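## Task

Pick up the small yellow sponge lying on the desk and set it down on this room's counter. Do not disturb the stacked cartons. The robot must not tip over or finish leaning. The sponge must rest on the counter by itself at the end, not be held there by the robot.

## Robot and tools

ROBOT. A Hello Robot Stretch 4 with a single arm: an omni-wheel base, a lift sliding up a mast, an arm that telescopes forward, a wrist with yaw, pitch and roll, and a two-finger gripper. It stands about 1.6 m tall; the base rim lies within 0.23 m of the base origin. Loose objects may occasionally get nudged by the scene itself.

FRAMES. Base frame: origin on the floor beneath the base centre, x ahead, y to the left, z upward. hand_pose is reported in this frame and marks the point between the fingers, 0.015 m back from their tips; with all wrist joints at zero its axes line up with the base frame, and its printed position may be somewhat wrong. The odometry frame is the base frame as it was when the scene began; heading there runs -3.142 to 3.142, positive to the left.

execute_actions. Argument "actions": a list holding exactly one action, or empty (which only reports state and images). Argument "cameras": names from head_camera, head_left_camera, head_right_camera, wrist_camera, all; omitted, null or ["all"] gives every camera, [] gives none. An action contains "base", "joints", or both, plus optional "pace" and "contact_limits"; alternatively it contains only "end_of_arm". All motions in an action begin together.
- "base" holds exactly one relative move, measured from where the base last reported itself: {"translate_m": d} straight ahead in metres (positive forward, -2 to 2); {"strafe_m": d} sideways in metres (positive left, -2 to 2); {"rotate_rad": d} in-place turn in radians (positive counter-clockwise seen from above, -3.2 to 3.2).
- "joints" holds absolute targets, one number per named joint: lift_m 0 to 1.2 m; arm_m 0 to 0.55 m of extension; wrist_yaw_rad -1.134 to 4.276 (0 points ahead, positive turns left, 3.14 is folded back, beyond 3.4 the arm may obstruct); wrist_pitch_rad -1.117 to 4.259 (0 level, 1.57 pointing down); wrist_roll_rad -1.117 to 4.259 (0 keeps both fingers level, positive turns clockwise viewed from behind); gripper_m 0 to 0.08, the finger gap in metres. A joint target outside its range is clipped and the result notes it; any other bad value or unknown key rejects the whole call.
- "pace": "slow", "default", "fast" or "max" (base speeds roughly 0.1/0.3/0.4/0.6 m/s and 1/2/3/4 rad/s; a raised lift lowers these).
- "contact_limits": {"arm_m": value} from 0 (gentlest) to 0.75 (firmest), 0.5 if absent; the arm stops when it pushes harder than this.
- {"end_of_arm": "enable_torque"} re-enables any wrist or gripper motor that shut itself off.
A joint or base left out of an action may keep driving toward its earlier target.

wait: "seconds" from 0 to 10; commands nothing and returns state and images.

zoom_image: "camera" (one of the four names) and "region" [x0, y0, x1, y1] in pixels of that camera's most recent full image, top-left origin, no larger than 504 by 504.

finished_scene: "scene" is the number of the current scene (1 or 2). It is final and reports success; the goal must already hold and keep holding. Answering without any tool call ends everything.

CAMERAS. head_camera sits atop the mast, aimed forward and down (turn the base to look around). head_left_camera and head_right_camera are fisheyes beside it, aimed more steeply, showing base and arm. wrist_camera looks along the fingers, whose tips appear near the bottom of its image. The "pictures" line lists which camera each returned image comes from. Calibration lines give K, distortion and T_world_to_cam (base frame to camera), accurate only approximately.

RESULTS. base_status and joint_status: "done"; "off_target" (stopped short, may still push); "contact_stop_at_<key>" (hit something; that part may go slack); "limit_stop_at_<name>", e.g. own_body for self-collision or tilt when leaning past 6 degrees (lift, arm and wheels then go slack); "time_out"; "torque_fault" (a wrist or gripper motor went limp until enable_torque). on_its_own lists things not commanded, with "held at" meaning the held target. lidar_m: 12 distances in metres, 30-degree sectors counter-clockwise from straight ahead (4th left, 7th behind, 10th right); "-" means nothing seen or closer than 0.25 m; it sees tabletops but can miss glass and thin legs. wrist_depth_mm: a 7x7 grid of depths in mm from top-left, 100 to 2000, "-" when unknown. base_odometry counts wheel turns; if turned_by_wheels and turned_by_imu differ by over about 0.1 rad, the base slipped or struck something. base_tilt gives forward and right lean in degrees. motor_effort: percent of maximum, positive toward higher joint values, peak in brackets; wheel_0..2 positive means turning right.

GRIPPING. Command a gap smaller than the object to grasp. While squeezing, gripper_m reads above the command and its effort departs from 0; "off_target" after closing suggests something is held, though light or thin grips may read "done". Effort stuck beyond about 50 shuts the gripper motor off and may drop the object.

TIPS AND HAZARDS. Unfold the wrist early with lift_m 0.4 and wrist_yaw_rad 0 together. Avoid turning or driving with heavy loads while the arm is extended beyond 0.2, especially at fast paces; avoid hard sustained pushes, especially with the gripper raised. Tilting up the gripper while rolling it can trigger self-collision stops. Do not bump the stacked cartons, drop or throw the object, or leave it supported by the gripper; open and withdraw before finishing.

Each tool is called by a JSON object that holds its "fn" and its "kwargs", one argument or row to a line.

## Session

{"fn": "execute_actions", "kwargs": {
  "actions": []
}}

Scene clock: 0.00 s.
base_odometry: x=+0.000 y=+0.000 heading=+0.000 (m, m, rad; odometry frame)
turned_by_wheels: +0.000 (rad since the last result)
turned_by_imu: +0.000 (rad since the last result)
base_tilt: forward=-0.3 right=+0.0 (deg)
lidar_m: 0.95 0.95 1.17 2.01 1.86 0.90 0.77 0.77 0.94 1.70 1.68 1.70
base_status: not commanded
joint_positions: lift_m=+0.200 arm_m=+0.002 wrist_yaw_rad=+3.163 wrist_pitch_rad=-0.016 wrist_roll_rad=-0.011 gripper_m=+0.040
joint_status: not commanded
motor_effort: lift_m=+19 arm_m=-1 wrist_yaw_rad=+0 wrist_pitch_rad=-8 wrist_roll_rad=+0 gripper_m=-3 wheel_0=+0 wheel_1=+0 wheel_2=+1 (%)
hand_pose: x=-0.0420 y=+0.0828 z=+0.3814 quat_wxyz=(-0.011, +0.008, -0.005, +1.000) (m; base frame)
wrist_depth_mm: - - 136 1229 1205 1229 1160 / - - 136 1430 1008 1042 1205 / - 108 137 946 1008 1042 1138 / 144 140 170 1397 1430 1464 1205 / 207 904 931 1229 1008 1060 1182 / 203 904 150 976 166 1042 1078 / 201 - - 946 504 - 891
pictures: head_camera, head_left_camera, head_right_camera, wrist_camera
camera_calibration (this result's frames):
wrist_camera: T_world_to_cam=[[-0.0396272, 0.9992, -0.00546538, -0.073426], [0.0304046, -0.00426137, -0.999529, 0.429132], [-0.998752, -0.0397747, -0.0302114, 0.125236], [0, 0, 0, 1]] pos_world=[0.109123, 0.0801771, 0.432312]
Images, in order (width x height): head_camera 420x560, head_left_camera 420x672, head_right_camera 420x672, wrist_camera 616x392.

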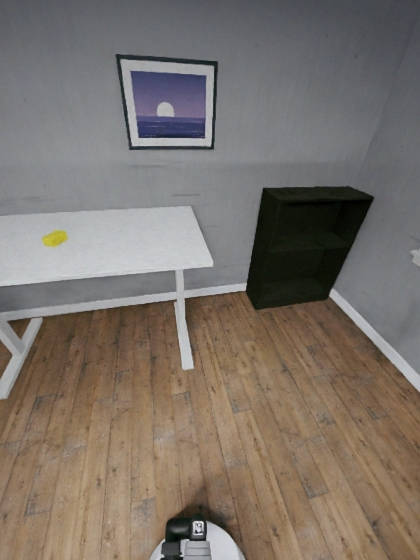

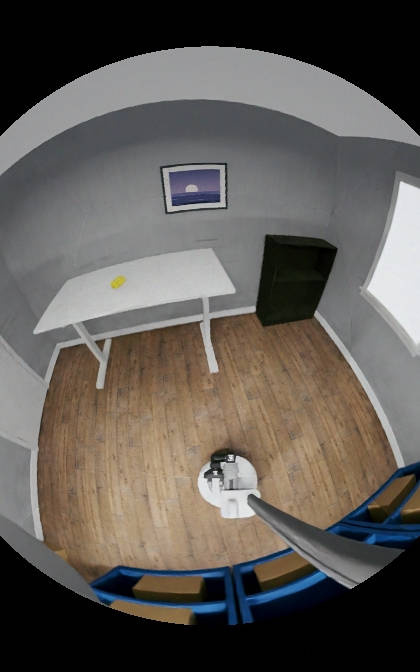

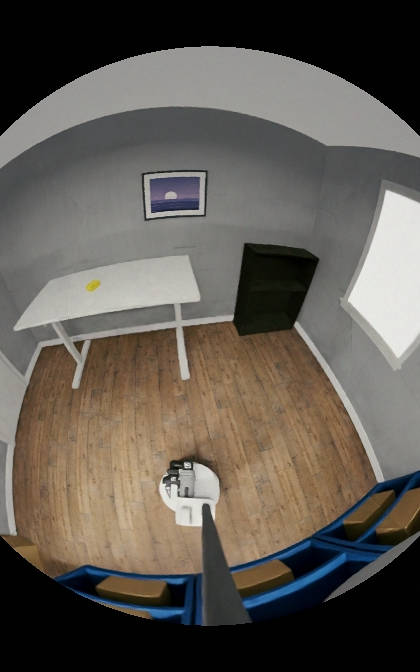

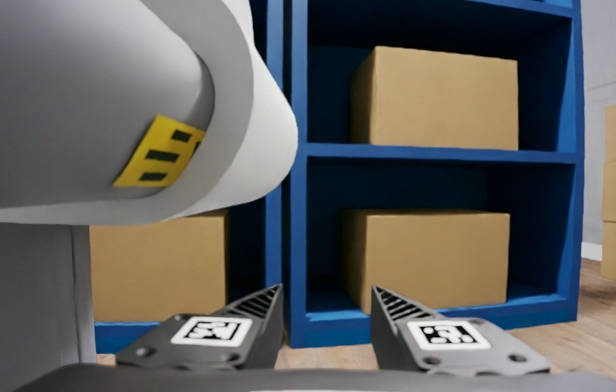

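{"fn": "execute_actions", "kwargs": {
  "actions": [
    {"base":{"strafe_m":0.87},"joints":{"lift_m":1.0,"wrist_yaw_rad":0,"wrist_pitch_rad":0.4,"gripper_m":0.08},"pace":"fast"}
  ],
  "cameras": []
}}

{"fn": "execute_actions", "kwargs": {
  "actions": [
    {"base":{"translate_m":0.4}}
  ],
  "cameras": ["head_camera","wrist_camera"]
}}

Scene clock: 11.20 s.
base_odometry: x=+0.000 y=+0.870 heading=+0.000 (m, m, rad; odometry frame)
turned_by_wheels: +0.000 (rad since the last result)
turned_by_imu: -0.002 (rad since the last result)
base_tilt: forward=-0.3 right=+0.0 (deg)
lidar_m: 0.78 0.79 1.30 1.13 1.17 1.29 0.96 0.96 1.17 2.10 2.46 0.88
base_status: done
joint_positions: lift_m=+1.000 arm_m=+0.002 wrist_yaw_rad=+0.000 wrist_pitch_rad=+0.403 wrist_roll_rad=-0.011 gripper_m=+0.080
joint_status: all done
motor_effort: lift_m=+21(23) arm_m=-1(1) wrist_yaw_rad=+0(6) wrist_pitch_rad=-6(10) wrist_roll_rad=+0(0) gripper_m=-2(1) wheel_0=+0(15) wheel_1=+1(18) wheel_2=+0(2) (%)
hand_pose: x=+0.3682 y=-0.0874 z=+1.0947 quat_wxyz=(+0.980, -0.005, +0.200, +0.001) (m; base frame)
wrist_depth_mm: 1138 1182 1255 1255 1366 1430 1464 / 1229 1229 1308 1366 1430 1464 1537 / 866 842 831 820 809 820 820 / 621 654 654 1576 1661 1756 1756 / 1499 1537 1661 1708 1808 1863 1863 / 1618 1618 155 1708 1661 1336 1756 / - - 144 1464 1464 - -
pictures: none
No camera images: the call's "cameras" was empty. Leave "cameras" out to get every camera's image.

Scene clock: 14.00 s.
base_odometry: x=+0.400 y=+0.870 heading=+0.001 (m, m, rad; odometry frame)
turned_by_wheels: +0.001 (rad since the last result)
turned_by_imu: +0.001 (rad since the last result)
base_tilt: forward=-0.2 right=+0.1 (deg)
lidar_m: 0.39 0.41 0.49 1.22 1.22 1.48 1.36 1.37 1.62 2.42 0.76 0.44
base_status: done
joint_positions: lift_m=+1.000 arm_m=+0.002 wrist_yaw_rad=+0.000 wrist_pitch_rad=+0.403 wrist_roll_rad=-0.011 gripper_m=+0.080
joint_status: not commanded
motor_effort: lift_m=+21(21) arm_m=-1(1) wrist_yaw_rad=+0(1) wrist_pitch_rad=-7(6) wrist_roll_rad=-1(0) gripper_m=-1(1) wheel_0=+5(8) wheel_1=+8(11) wheel_2=+0(10) (%)
hand_pose: x=+0.3682 y=-0.0874 z=+1.0947 quat_wxyz=(+0.980, -0.005, +0.200, +0.001) (m; base frame)
wrist_depth_mm: 831 854 891 917 976 1008 1042 / 878 904 946 976 1025 1078 1118 / 878 854 842 820 809 820 820 / 580 580 574 535 569 559 559 / 433 436 436 436 433 430 424 / 345 355 155 353 338 343 355 / - - 145 304 300 - -
pictures: head_camera, wrist_camera
camera_calibration (this result's frames):
wrist_camera: T_world_to_cam=[[0.0141179, -0.999826, -0.012221, -0.0703675], [-0.433864, 0.00488631, -0.900965, 1.19276], [0.900868, 0.0180219, -0.433719, 0.297022], [0, 0, 0, 1]] pos_world=[0.250911, -0.0815364, 1.2026]
Images, in order (width x height): head_camera 420x560, wrist_camera 616x392.

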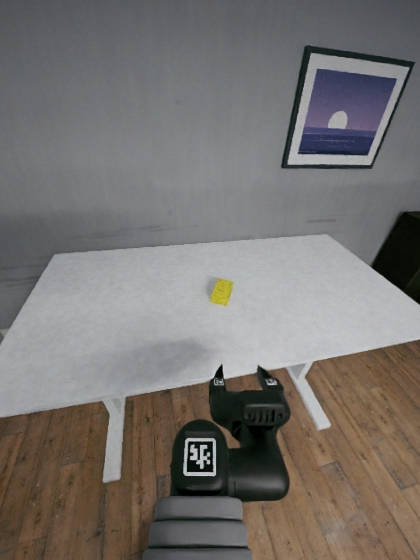

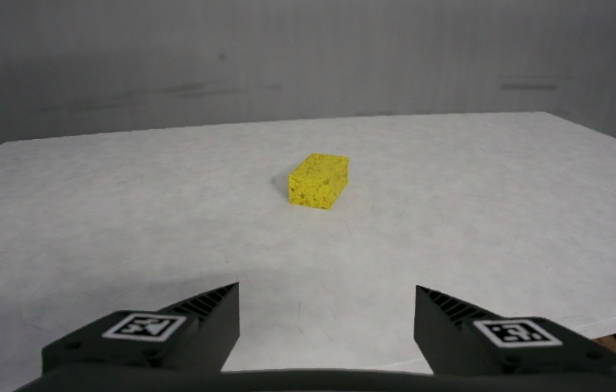

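{"fn": "execute_actions", "kwargs": {
  "actions": [
    {"base":{"strafe_m":0.075},"joints":{"wrist_yaw_rad":-0.3,"arm_m":0.43,"lift_m":0.945}}
  ],
  "cameras": ["wrist_camera"]
}}

Scene clock: 21.43 s.
base_odometry: x=+0.400 y=+0.945 heading=+0.001 (m, m, rad; odometry frame)
turned_by_wheels: +0.000 (rad since the last result)
turned_by_imu: +0.000 (rad since the last result)
base_tilt: forward=-0.3 right=+0.0 (deg)
lidar_m: 0.38 0.39 0.47 1.16 1.17 1.43 1.36 1.36 1.65 2.50 0.71 0.45
base_status: done
joint_positions: lift_m=+0.945 arm_m=+0.429 wrist_yaw_rad=-0.300 wrist_pitch_rad=+0.403 wrist_roll_rad=-0.011 gripper_m=+0.080
joint_status: all done
motor_effort: lift_m=+16(18) arm_m=+5(6) wrist_yaw_rad=+0(4) wrist_pitch_rad=-7(9) wrist_roll_rad=+0(1) gripper_m=-1(1) wheel_0=-4(13) wheel_1=+6(16) wheel_2=+0(3) (%)
hand_pose: x=+0.7612 y=-0.1413 z=+1.0401 quat_wxyz=(+0.969, +0.025, +0.198, -0.145) (m; base frame)
wrist_depth_mm: 452 488 544 609 691 798 904 / 469 517 580 647 732 854 991 / 500 549 597 634 627 640 634 / 449 445 442 439 433 433 436 / 338 338 338 336 336 332 329 / 268 277 155 210 217 266 274 / - - 145 181 180 - -
pictures: wrist_camera
camera_calibration (this result's frames):
wrist_camera: T_world_to_cam=[[-0.281854, -0.959379, -0.0122205, 0.100526], [-0.413039, 0.132823, -0.900976, 1.31658], [0.866001, -0.248896, -0.433698, -0.0908975], [0, 0, 0, 1]] pos_world=[0.65085, -0.101053, 1.14801]
Images, in order (width x height): wrist_camera 616x392.

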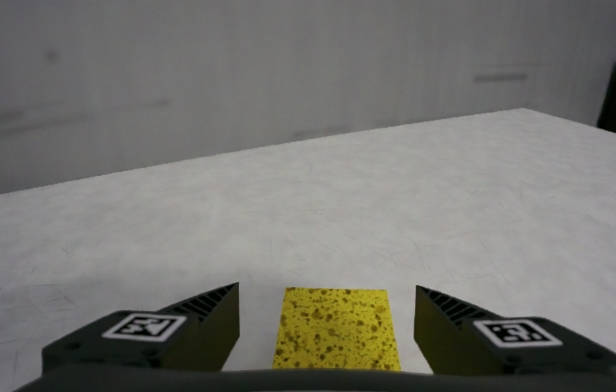

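{"fn": "execute_actions", "kwargs": {
  "actions": [
    {"joints":{"lift_m":0.885,"wrist_yaw_rad":-0.33},"pace":"slow"}
  ],
  "cameras": ["wrist_camera"]
}}

{"fn": "execute_actions", "kwargs": {
  "actions": [
    {"joints":{"gripper_m":0.03}}
  ],
  "cameras": []
}}

{"fn": "execute_actions", "kwargs": {
  "actions": [
    {"joints":{"lift_m":0.93}}
  ],
  "cameras": []
}}

{"fn": "execute_actions", "kwargs": {
  "actions": [
    {"base":{"rotate_rad":2.95},"joints":{"lift_m":1.0,"arm_m":0.005,"wrist_yaw_rad":0}}
  ],
  "cameras": ["head_camera"]
}}

{"fn": "execute_actions", "kwargs": {
  "actions": [
    {"base":{"translate_m":0.9}}
  ],
  "cameras": []
}}

{"fn": "execute_actions", "kwargs": {
  "actions": [
    {"base":{"rotate_rad":0.46}}
  ],
  "cameras": ["head_camera","head_right_camera"]
}}

Scene clock: 39.30 s.
base_odometry: x=+0.400 y=+0.945 heading=+0.001 (m, m, rad; odometry frame)
turned_by_wheels: +0.000 (rad since the last result)
turned_by_imu: +0.000 (rad since the last result)
base_tilt: forward=-0.3 right=+0.0 (deg)
lidar_m: 0.37 0.36 0.45 1.15 1.16 1.42 1.37 1.38 1.67 2.49 0.73 0.45
base_status: not commanded
joint_positions: lift_m=+0.885 arm_m=+0.429 wrist_yaw_rad=-0.330 wrist_pitch_rad=+0.403 wrist_roll_rad=-0.011 gripper_m=+0.080
joint_status: all done
motor_effort: lift_m=+16(16) arm_m=+5(5) wrist_yaw_rad=-1(3) wrist_pitch_rad=-7(7) wrist_roll_rad=+0(0) gripper_m=+1(2) wheel_0=-4(3) wheel_1=+6(6) wheel_2=+0(0) (%)
hand_pose: x=+0.7569 y=-0.1461 z=+0.9801 quat_wxyz=(+0.967, +0.028, +0.198, -0.160) (m; base frame)
wrist_depth_mm: 452 492 554 621 715 820 976 / 469 521 585 647 723 831 991 / 473 449 445 433 436 436 439 / 310 307 307 306 303 303 300 / 234 233 235 156 173 230 227 / 186 191 135 126 130 184 - / - - 115 113 113 - -
pictures: wrist_camera
camera_calibration (this result's frames):
wrist_camera: T_world_to_cam=[[-0.31038, -0.950534, -0.0122205, 0.116912], [-0.408888, 0.145098, -0.900976, 1.26004], [0.858181, -0.274648, -0.433698, -0.112229], [0, 0, 0, 1]] pos_world=[0.647817, -0.102525, 1.08802]
Images, in order (width x height): wrist_camera 616x392.

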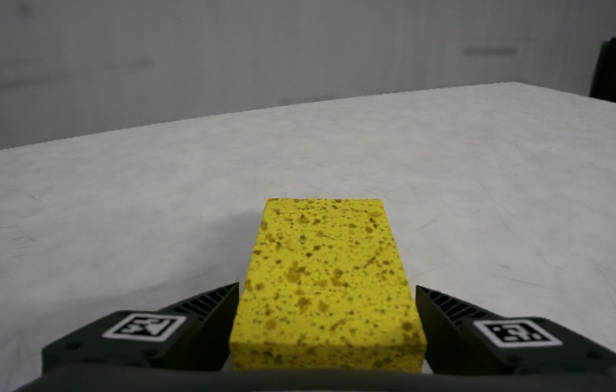

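Scene clock: 40.30 s.
base_odometry: x=+0.400 y=+0.945 heading=+0.001 (m, m, rad; odometry frame)
turned_by_wheels: +0.000 (rad since the last result)
turned_by_imu: +0.000 (rad since the last result)
base_tilt: forward=-0.2 right=+0.0 (deg)
lidar_m: 0.38 0.37 0.45 1.15 1.16 1.41 1.38 1.38 1.64 2.47 0.73 0.43
base_status: not commanded
joint_positions: lift_m=+0.885 arm_m=+0.429 wrist_yaw_rad=-0.330 wrist_pitch_rad=+0.403 wrist_roll_rad=-0.011 gripper_m=+0.060
joint_status: gripper_m off_target (ended at +0.060, target +0.030)
on_its_own: gripper_m is held at +0.054, not at your +0.030, by its contact guard: the fingers met something
motor_effort: lift_m=+16(16) arm_m=+5(5) wrist_yaw_rad=+0(1) wrist_pitch_rad=-7(8) wrist_roll_rad=-1(0) gripper_m=-44(49) wheel_0=-4(4) wheel_1=+6(6) wheel_2=+0(0) (%)
hand_pose: x=+0.7569 y=-0.1461 z=+0.9801 quat_wxyz=(+0.967, +0.028, +0.198, -0.160) (m; base frame)
wrist_depth_mm: 452 492 549 634 707 820 976 / 473 521 580 640 715 820 991 / 473 455 442 439 436 436 442 / 309 307 306 304 303 301 301 / 233 234 235 156 171 230 228 / 186 188 131 126 125 186 183 / 160 - 114 113 112 - -
pictures: none
No camera images: the call's "cameras" was empty. Leave "cameras" out to get every camera's image.

Scene clock: 41.37 s.
base_odometry: x=+0.400 y=+0.945 heading=+0.001 (m, m, rad; odometry frame)
turned_by_wheels: +0.000 (rad since the last result)
turned_by_imu: +0.000 (rad since the last result)
base_tilt: forward=-0.2 right=+0.1 (deg)
lidar_m: 0.37 0.40 0.46 1.15 1.15 1.38 1.36 1.38 1.67 2.50 0.71 0.45
base_status: not commanded
joint_positions: lift_m=+0.930 arm_m=+0.429 wrist_yaw_rad=-0.330 wrist_pitch_rad=+0.403 wrist_roll_rad=-0.011 gripper_m=+0.060
joint_status: all done
on_its_own: gripper_m is held at +0.054, not at your +0.030, by its contact guard: the fingers met something
motor_effort: lift_m=+22(23) arm_m=+5(5) wrist_yaw_rad=+1(1) wrist_pitch_rad=-7(8) wrist_roll_rad=+0(0) gripper_m=-43(41) wheel_0=-4(3) wheel_1=+6(6) wheel_2=+0(0) (%)
hand_pose: x=+0.7569 y=-0.1461 z=+1.0246 quat_wxyz=(+0.967, +0.028, +0.198, -0.160) (m; base frame)
wrist_depth_mm: 452 492 554 627 715 820 960 / 473 521 585 654 759 866 1060 / 496 544 585 585 574 580 585 / 410 410 407 407 404 397 399 / 309 310 310 156 171 306 303 / 246 250 131 126 125 247 243 / 212 - 114 113 112 - -
pictures: none
No camera images: the call's "cameras" was empty. Leave "cameras" out to get every camera's image.

Scene clock: 44.27 s.
base_odometry: x=+0.400 y=+0.945 heading=+2.950 (m, m, rad; odometry frame)
turned_by_wheels: +2.949 (rad since the last result)
turned_by_imu: +2.884 (rad since the last result)
base_tilt: forward=-0.2 right=+0.0 (deg)
lidar_m: 1.39 1.37 1.51 2.22 1.12 0.50 0.41 0.36 0.42 1.18 1.14 1.25
base_status: done
joint_positions: lift_m=+1.000 arm_m=+0.006 wrist_yaw_rad=+0.000 wrist_pitch_rad=+0.403 wrist_roll_rad=-0.011 gripper_m=+0.060
joint_status: all done
on_its_own: gripper_m is held at +0.054, not at your +0.030, by its contact guard: the fingers met something
motor_effort: lift_m=+21(23) arm_m=-5(5) wrist_yaw_rad=-1(10) wrist_pitch_rad=-8(8) wrist_roll_rad=+0(1) gripper_m=-44(43) wheel_0=-4(10) wheel_1=-8(11) wheel_2=-2(9) (%)
hand_pose: x=+0.3724 y=-0.0874 z=+1.0947 quat_wxyz=(+0.980, -0.005, +0.200, +0.001) (m; base frame)
wrist_depth_mm: 1308 1397 - - 1661 1205 960 / 1060 1336 - - 1756 1229 991 / 1281 1576 - - 1576 1281 1042 / 1138 1336 - 1708 1618 1308 1060 / 1205 1397 1921 156 171 1366 1098 / 1308 1397 131 126 125 1281 1098 / 1366 - 114 113 112 - -
pictures: head_camera
Images, in order (width x height): head_camera 420x560.

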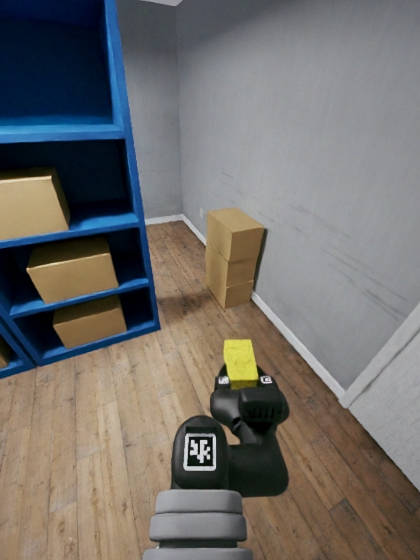

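Scene clock: 48.77 s.
base_odometry: x=-0.484 y=+1.116 heading=+2.951 (m, m, rad; odometry frame)
turned_by_wheels: +0.001 (rad since the last result)
turned_by_imu: +0.000 (rad since the last result)
base_tilt: forward=-0.3 right=+0.1 (deg)
lidar_m: 0.73 0.57 0.62 0.91 2.89 1.59 1.23 1.19 1.05 0.83 0.81 0.74
base_status: done
joint_positions: lift_m=+1.000 arm_m=+0.006 wrist_yaw_rad=+0.000 wrist_pitch_rad=+0.403 wrist_roll_rad=-0.011 gripper_m=+0.060
joint_status: not commanded
on_its_own: gripper_m is held at +0.054, not at your +0.030, by its contact guard: the fingers met something
motor_effort: lift_m=+21(21) arm_m=-5(5) wrist_yaw_rad=+2(0) wrist_pitch_rad=-7(8) wrist_roll_rad=+1(1) gripper_m=-43(43) wheel_0=+4(12) wheel_1=+8(13) wheel_2=-2(12) (%)
hand_pose: x=+0.3724 y=-0.0874 z=+1.0947 quat_wxyz=(+0.980, -0.005, +0.200, +0.001) (m; base frame)
wrist_depth_mm: - - - 1618 1060 759 615 / - - - 1808 1118 788 634 / - - - 1921 1160 809 654 / - - - 946 878 820 683 / 820 - - 156 171 699 699 / 759 1661 131 126 126 715 699 / 699 - 114 113 112 - -
pictures: none
No camera images: the call's "cameras" was empty. Leave "cameras" out to get every camera's image.

Scene clock: 50.13 s.
base_odometry: x=-0.484 y=+1.116 heading=-2.874 (m, m, rad; odometry frame)
turned_by_wheels: +0.459 (rad since the last result)
turned_by_imu: +0.449 (rad since the last result)
base_tilt: forward=-0.3 right=+0.0 (deg)
lidar_m: 0.57 0.59 0.85 2.63 1.68 1.23 1.24 1.11 0.84 0.80 0.80 0.75
base_status: done
joint_positions: lift_m=+1.000 arm_m=+0.006 wrist_yaw_rad=+0.000 wrist_pitch_rad=+0.403 wrist_roll_rad=-0.011 gripper_m=+0.060
joint_status: not commanded
on_its_own: gripper_m is held at +0.054, not at your +0.030, by its contact guard: the fingers met something
motor_effort: lift_m=+21(21) arm_m=-5(5) wrist_yaw_rad=-1(1) wrist_pitch_rad=-7(7) wrist_roll_rad=-1(0) gripper_m=-44(40) wheel_0=-5(10) wheel_1=-6(13) wheel_2=-4(7) (%)
hand_pose: x=+0.3724 y=-0.0874 z=+1.0947 quat_wxyz=(+0.980, -0.005, +0.200, +0.001) (m; base frame)
wrist_depth_mm: 759 345 609 - - 1921 1229 / 809 351 627 - - 1921 1229 / 699 382 634 - - 1921 1255 / 484 415 654 - - 1921 1118 / 621 436 591 156 171 1863 691 / 585 654 132 126 125 842 634 / 580 - 114 113 112 - -
pictures: head_camera, head_right_camera
Images, in order (width x height): head_camera 420x560, head_right_camera 420x672.

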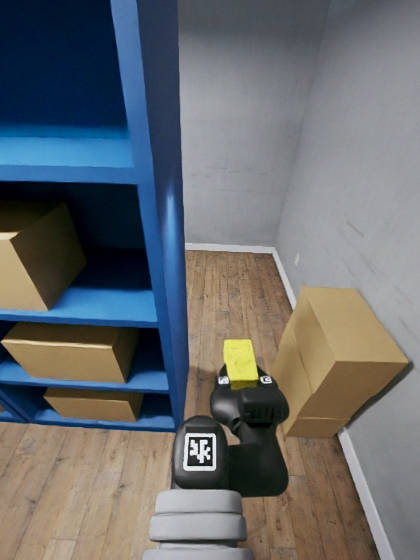

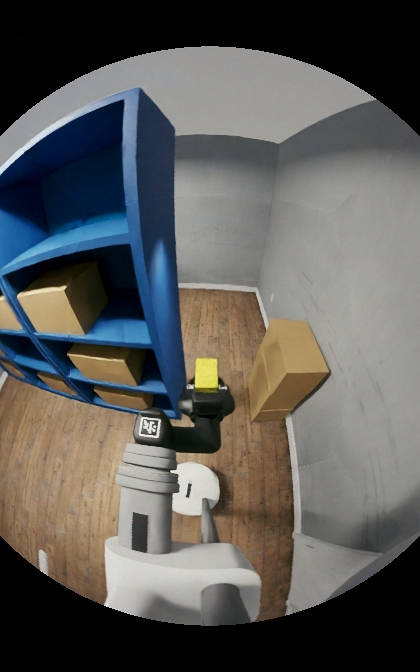

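{"fn": "execute_actions", "kwargs": {
  "actions": [
    {"base":{"rotate_rad":-0.05}}
  ],
  "cameras": []
}}

{"fn": "execute_actions", "kwargs": {
  "actions": [
    {"base":{"strafe_m":-0.18}}
  ],
  "cameras": []
}}

{"fn": "execute_actions", "kwargs": {
  "actions": [
    {"base":{"translate_m":0.45}}
  ],
  "cameras": ["head_right_camera","head_left_camera"]
}}

Scene clock: 60.80 s.
base_odometry: x=-0.484 y=+1.116 heading=-2.922 (m, m, rad; odometry frame)
turned_by_wheels: -0.049 (rad since the last result)
turned_by_imu: -0.048 (rad since the last result)
base_tilt: forward=-0.3 right=+0.1 (deg)
lidar_m: 0.57 0.57 0.81 2.20 1.72 1.29 1.24 1.16 0.85 0.78 0.83 0.76
base_status: done
joint_positions: lift_m=+1.000 arm_m=+0.006 wrist_yaw_rad=+0.000 wrist_pitch_rad=+0.403 wrist_roll_rad=-0.011 gripper_m=+0.060
joint_status: not commanded
on_its_own: gripper_m is held at +0.054, not at your +0.030, by its contact guard: the fingers met something
motor_effort: lift_m=+22(21) arm_m=-4(5) wrist_yaw_rad=-1(0) wrist_pitch_rad=-8(7) wrist_roll_rad=+0(0) gripper_m=-44(43) wheel_0=+6(6) wheel_1=+5(9) wheel_2=+4(5) (%)
hand_pose: x=+0.3724 y=-0.0874 z=+1.0947 quat_wxyz=(+0.980, -0.005, +0.200, +0.001) (m; base frame)
wrist_depth_mm: 312 399 - - - 1661 1118 / 340 410 - - - 1661 1118 / 668 413 798 - - 1661 1138 / 488 413 798 - - 1708 1042 / 627 445 707 156 172 891 661 / 597 480 131 126 125 750 580 / 585 - 114 113 112 - -
pictures: none
No camera images: the call's "cameras" was empty. Leave "cameras" out to get every camera's image.

Scene clock: 62.67 s.
base_odometry: x=-0.523 y=+1.291 heading=-2.923 (m, m, rad; odometry frame)
turned_by_wheels: +0.000 (rad since the last result)
turned_by_imu: +0.000 (rad since the last result)
base_tilt: forward=-0.2 right=+0.1 (deg)
lidar_m: 2.37 0.65 0.80 2.22 1.73 1.28 1.24 0.91 0.66 0.61 0.66 0.65
base_status: done
joint_positions: lift_m=+1.000 arm_m=+0.006 wrist_yaw_rad=+0.000 wrist_pitch_rad=+0.403 wrist_roll_rad=-0.011 gripper_m=+0.060
joint_status: not commanded
on_its_own: gripper_m is held at +0.054, not at your +0.030, by its contact guard: the fingers met something
motor_effort: lift_m=+21(21) arm_m=-5(5) wrist_yaw_rad=+0(0) wrist_pitch_rad=-7(9) wrist_roll_rad=+0(0) gripper_m=-43(41) wheel_0=+5(13) wheel_1=-6(14) wheel_2=+0(2) (%)
hand_pose: x=+0.3724 y=-0.0874 z=+1.0947 quat_wxyz=(+0.980, -0.005, +0.200, +0.001) (m; base frame)
wrist_depth_mm: 512 - - - - 1255 842 / 517 750 - - - 1281 854 / 521 759 - - - 1255 854 / 525 768 - - - 1098 831 / 521 759 - 156 171 668 661 / 517 707 131 126 125 559 530 / 525 - 114 113 112 - -
pictures: none
No camera images: the call's "cameras" was empty. Leave "cameras" out to get every camera's image.

Scene clock: 65.67 s.
base_odometry: x=-0.962 y=+1.193 heading=-2.922 (m, m, rad; odometry frame)
turned_by_wheels: +0.001 (rad since the last result)
turned_by_imu: +0.000 (rad since the last result)
base_tilt: forward=-0.2 right=+0.0 (deg)
lidar_m: 2.26 0.43 0.32 0.53 3.11 1.74 2.04 0.92 0.62 0.60 0.32 0.41
base_status: done
joint_positions: lift_m=+1.000 arm_m=+0.006 wrist_yaw_rad=+0.000 wrist_pitch_rad=+0.403 wrist_roll_rad=-0.011 gripper_m=+0.060
joint_status: not commanded
on_its_own: gripper_m is held at +0.054, not at your +0.030, by its contact guard: the fingers met something
motor_effort: lift_m=+21(21) arm_m=-5(5) wrist_yaw_rad=+0(2) wrist_pitch_rad=-9(7) wrist_roll_rad=-1(0) gripper_m=-44(44) wheel_0=+6(11) wheel_1=+8(10) wheel_2=-2(12) (%)
hand_pose: x=+0.3724 y=-0.0874 z=+1.0947 quat_wxyz=(+0.980, -0.005, +0.200, +0.001) (m; base frame)
wrist_depth_mm: 1921 1921 1921 1921 1863 1229 831 / - 1983 - - 1983 1255 842 / 1537 1983 - - - 1255 854 / 1661 1921 - - - 1281 854 / 1863 1983 - 156 171 1255 842 / 1661 1708 131 126 125 1078 820 / 521 - 114 113 112 - -
pictures: head_left_camera, head_right_camera
Images, in order (width x height): head_left_camera 420x672, head_right_camera 420x672.

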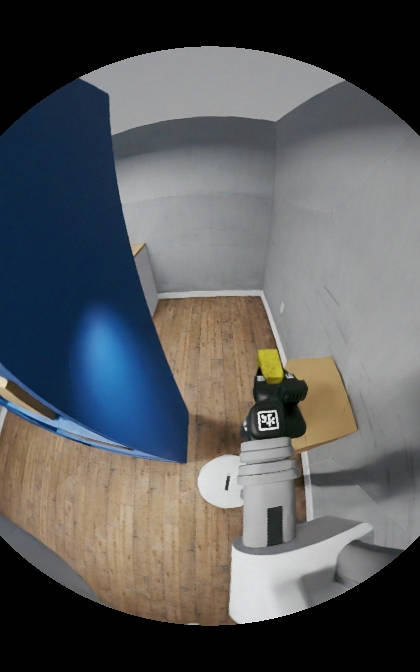

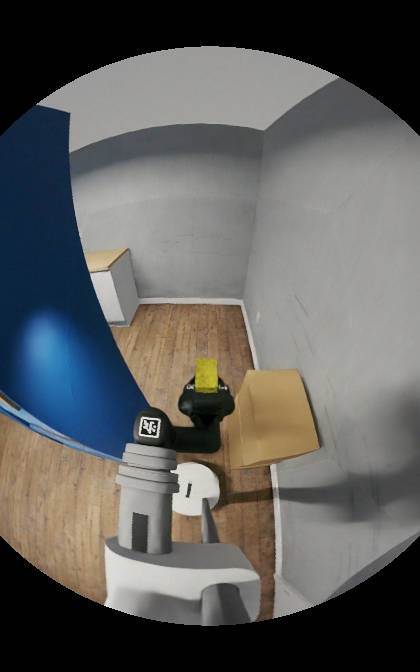

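{"fn": "execute_actions", "kwargs": {
  "actions": [
    {"base":{"translate_m":1.5},"pace":"fast"}
  ],
  "cameras": []
}}

{"fn": "execute_actions", "kwargs": {
  "actions": [
    {"base":{"rotate_rad":1.2}}
  ],
  "cameras": []
}}

{"fn": "execute_actions", "kwargs": {
  "actions": [
    {"base":{"translate_m":0.35},"joints":{"arm_m":0.48,"lift_m":0.92}}
  ],
  "cameras": ["head_camera","wrist_camera"]
}}

Scene clock: 79.70 s.
base_odometry: x=-2.425 y=+0.865 heading=-2.921 (m, m, rad; odometry frame)
turned_by_wheels: +0.001 (rad since the last result)
turned_by_imu: +0.000 (rad since the last result)
base_tilt: forward=-0.2 right=+0.0 (deg)
lidar_m: 0.78 0.81 0.96 0.94 1.27 0.93 1.11 0.89 0.62 0.58 0.62 0.83
base_status: done
joint_positions: lift_m=+1.000 arm_m=+0.006 wrist_yaw_rad=+0.000 wrist_pitch_rad=+0.403 wrist_roll_rad=-0.011 gripper_m=+0.060
joint_status: not commanded
on_its_own: gripper_m is held at +0.054, not at your +0.030, by its contact guard: the fingers met something
motor_effort: lift_m=+21(21) arm_m=-5(5) wrist_yaw_rad=+1(1) wrist_pitch_rad=-7(7) wrist_roll_rad=+1(0) gripper_m=-45(44) wheel_0=+4(11) wheel_1=+6(12) wheel_2=-2(13) (%)
hand_pose: x=+0.3724 y=-0.0874 z=+1.0947 quat_wxyz=(+0.980, -0.005, +0.200, +0.001) (m; base frame)
wrist_depth_mm: 521 521 517 512 508 504 504 / 559 549 549 549 539 535 535 / 603 597 591 591 580 574 564 / 647 640 634 615 615 621 615 / 707 699 676 156 171 668 668 / 778 759 131 126 125 715 732 / 854 - 114 113 112 - -
pictures: none
No camera images: the call's "cameras" was empty. Leave "cameras" out to get every camera's image.

Scene clock: 81.70 s.
base_odometry: x=-2.425 y=+0.865 heading=-1.722 (m, m, rad; odometry frame)
turned_by_wheels: +1.199 (rad since the last result)
turned_by_imu: +1.172 (rad since the last result)
base_tilt: forward=-0.2 right=+0.0 (deg)
lidar_m: 0.93 1.52 1.08 0.93 0.93 0.80 0.60 0.57 0.66 0.78 0.77 0.85
base_status: done
joint_positions: lift_m=+1.000 arm_m=+0.006 wrist_yaw_rad=+0.000 wrist_pitch_rad=+0.403 wrist_roll_rad=-0.011 gripper_m=+0.060
joint_status: not commanded
on_its_own: gripper_m is held at +0.054, not at your +0.030, by its contact guard: the fingers met something
motor_effort: lift_m=+21(21) arm_m=-4(5) wrist_yaw_rad=+0(3) wrist_pitch_rad=-7(7) wrist_roll_rad=-1(1) gripper_m=-44(43) wheel_0=-5(10) wheel_1=-7(12) wheel_2=-4(9) (%)
hand_pose: x=+0.3724 y=-0.0874 z=+1.0947 quat_wxyz=(+0.980, -0.005, +0.200, +0.001) (m; base frame)
wrist_depth_mm: - - - 1756 1078 768 615 / - - 1808 1537 1138 788 634 / - - 1025 960 946 831 654 / - - 831 831 931 842 676 / - - 1042 156 172 866 683 / 1661 1708 131 126 125 820 691 / 1464 - 114 113 112 - -
pictures: none
No camera images: the call's "cameras" was empty. Leave "cameras" out to get every camera's image.

Scene clock: 84.37 s.
base_odometry: x=-2.478 y=+0.519 heading=-1.721 (m, m, rad; odometry frame)
turned_by_wheels: +0.001 (rad since the last result)
turned_by_imu: +0.001 (rad since the last result)
base_tilt: forward=-0.2 right=+0.0 (deg)
lidar_m: 0.60 0.64 1.29 1.00 0.99 1.17 0.93 0.92 0.85 0.66 0.65 0.71
base_status: done
joint_positions: lift_m=+0.920 arm_m=+0.479 wrist_yaw_rad=+0.000 wrist_pitch_rad=+0.403 wrist_roll_rad=-0.011 gripper_m=+0.060
joint_status: all done
on_its_own: gripper_m is held at +0.054, not at your +0.030, by its contact guard: the fingers met something
motor_effort: lift_m=+16(20) arm_m=+5(6) wrist_yaw_rad=+1(1) wrist_pitch_rad=-7(8) wrist_roll_rad=+1(0) gripper_m=-45(43) wheel_0=+6(10) wheel_1=+7(11) wheel_2=-2(13) (%)
hand_pose: x=+0.8458 y=-0.0874 z=+1.0151 quat_wxyz=(+0.980, -0.005, +0.200, +0.001) (m; base frame)
wrist_depth_mm: 1708 1863 1921 891 554 389 319 / 1756 1308 1281 917 580 404 329 / 788 707 683 683 574 418 338 / 484 477 480 469 469 415 347 / 362 362 364 156 171 355 345 / 287 291 131 126 125 287 283 / 248 - 114 113 112 - -
pictures: head_camera, wrist_camera
camera_calibration (this result's frames):
wrist_camera: T_world_to_cam=[[0.0142812, -0.999823, -0.0122236, -0.0781858], [-0.43397, 0.00481568, -0.900914, 1.32824], [0.900814, 0.0181708, -0.433825, -0.167568], [0, 0, 0, 1]] pos_world=[0.728482, -0.0815235, 1.12298]
Images, in order (width x height): head_camera 420x560, wrist_camera 616x392.

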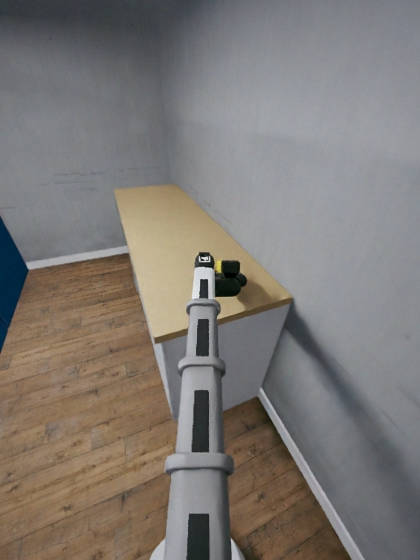

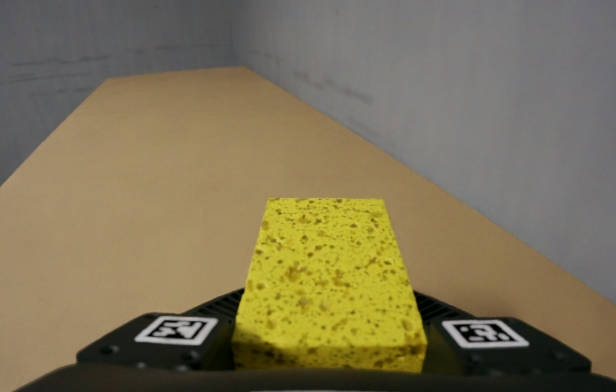

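{"fn": "execute_actions", "kwargs": {
  "actions": [
    {"joints":{"lift_m":0.848},"pace":"slow"}
  ],
  "cameras": []
}}

{"fn": "execute_actions", "kwargs": {
  "actions": [
    {"joints":{"gripper_m":0.08}}
  ],
  "cameras": []
}}

{"fn": "execute_actions", "kwargs": {
  "actions": [
    {"joints":{"arm_m":0.33,"lift_m":0.9}}
  ],
  "cameras": []
}}

{"fn": "finished_scene", "kwargs": {
  "scene": 2
}}

Scene clock: 97.80 s.
base_odometry: x=-2.478 y=+0.519 heading=-1.721 (m, m, rad; odometry frame)
turned_by_wheels: +0.000 (rad since the last result)
turned_by_imu: +0.000 (rad since the last result)
base_tilt: forward=-0.3 right=+0.0 (deg)
lidar_m: 0.58 0.63 1.28 1.00 1.00 1.17 0.92 0.88 0.85 0.66 0.64 0.70
base_status: not commanded
joint_positions: lift_m=+0.848 arm_m=+0.479 wrist_yaw_rad=+0.000 wrist_pitch_rad=+0.403 wrist_roll_rad=-0.011 gripper_m=+0.060
joint_status: all done
on_its_own: gripper_m is held at +0.054, not at your +0.030, by its contact guard: the fingers met something
motor_effort: lift_m=+16(17) arm_m=+5(5) wrist_yaw_rad=+0(2) wrist_pitch_rad=-8(7) wrist_roll_rad=+0(0) gripper_m=-44(42) wheel_0=+6(6) wheel_1=+7(7) wheel_2=-2(2) (%)
hand_pose: x=+0.8458 y=-0.0874 z=+0.9431 quat_wxyz=(+0.980, -0.005, +0.200, +0.001) (m; base frame)
wrist_depth_mm: 1808 1863 1983 904 549 387 317 / 1756 878 820 788 574 402 329 / 473 459 452 445 442 402 340 / 315 314 314 309 309 306 304 / 237 238 239 156 171 234 232 / 189 191 132 126 126 189 186 / 163 - 114 113 112 - -
pictures: none
No camera images: the call's "cameras" was empty. Leave "cameras" out to get every camera's image.

Scene clock: 98.73 s.
base_odometry: x=-2.478 y=+0.519 heading=-1.721 (m, m, rad; odometry frame)
turned_by_wheels: +0.000 (rad since the last result)
turned_by_imu: +0.000 (rad since the last result)
base_tilt: forward=-0.2 right=+0.1 (deg)
lidar_m: 0.60 0.64 1.26 1.01 1.01 1.17 0.93 0.91 0.85 0.66 0.64 0.71
base_status: not commanded
joint_positions: lift_m=+0.848 arm_m=+0.479 wrist_yaw_rad=+0.000 wrist_pitch_rad=+0.403 wrist_roll_rad=-0.011 gripper_m=+0.080
joint_status: all done
motor_effort: lift_m=+16(16) arm_m=+5(4) wrist_yaw_rad=+1(1) wrist_pitch_rad=-8(8) wrist_roll_rad=+1(0) gripper_m=+2(42) wheel_0=+6(6) wheel_1=+7(7) wheel_2=-2(2) (%)
hand_pose: x=+0.8458 y=-0.0874 z=+0.9431 quat_wxyz=(+0.980, -0.005, +0.200, +0.001) (m; base frame)
wrist_depth_mm: 1708 1808 1983 891 549 389 319 / 1808 878 831 788 574 404 329 / 473 459 452 445 442 402 340 / 317 312 312 310 307 306 306 / 237 237 239 160 177 234 231 / 190 195 135 129 134 188 - / - - 116 115 115 - -
pictures: none
No camera images: the call's "cameras" was empty. Leave "cameras" out to get every camera's image.

Scene clock: 100.23 s.
base_odometry: x=-2.478 y=+0.519 heading=-1.721 (m, m, rad; odometry frame)
turned_by_wheels: +0.000 (rad since the last result)
turned_by_imu: +0.000 (rad since the last result)
base_tilt: forward=-0.2 right=+0.0 (deg)
lidar_m: 0.60 0.62 1.28 0.99 0.99 1.16 0.91 0.91 0.82 0.64 0.62 0.72
base_status: not commanded
joint_positions: lift_m=+0.900 arm_m=+0.331 wrist_yaw_rad=+0.000 wrist_pitch_rad=+0.403 wrist_roll_rad=-0.011 gripper_m=+0.080
joint_status: all done
motor_effort: lift_m=+21(22) arm_m=-5(5) wrist_yaw_rad=-1(0) wrist_pitch_rad=-7(7) wrist_roll_rad=+0(0) gripper_m=-1(1) wheel_0=+6(6) wheel_1=+7(7) wheel_2=-2(2) (%)
hand_pose: x=+0.6974 y=-0.0874 z=+0.9947 quat_wxyz=(+0.980, -0.005, +0.200, +0.001) (m; base frame)
wrist_depth_mm: 1863 1983 - 1060 640 459 375 / 1921 1229 1138 946 676 477 384 / 1983 634 621 609 609 496 392 / 439 433 433 347 427 421 392 / 327 329 329 279 324 322 320 / 260 268 155 265 255 258 266 / - - 145 229 227 - -
pictures: none
No camera images: the call's "cameras" was empty. Leave "cameras" out to get every camera's image.

The scene is finished: the task was done.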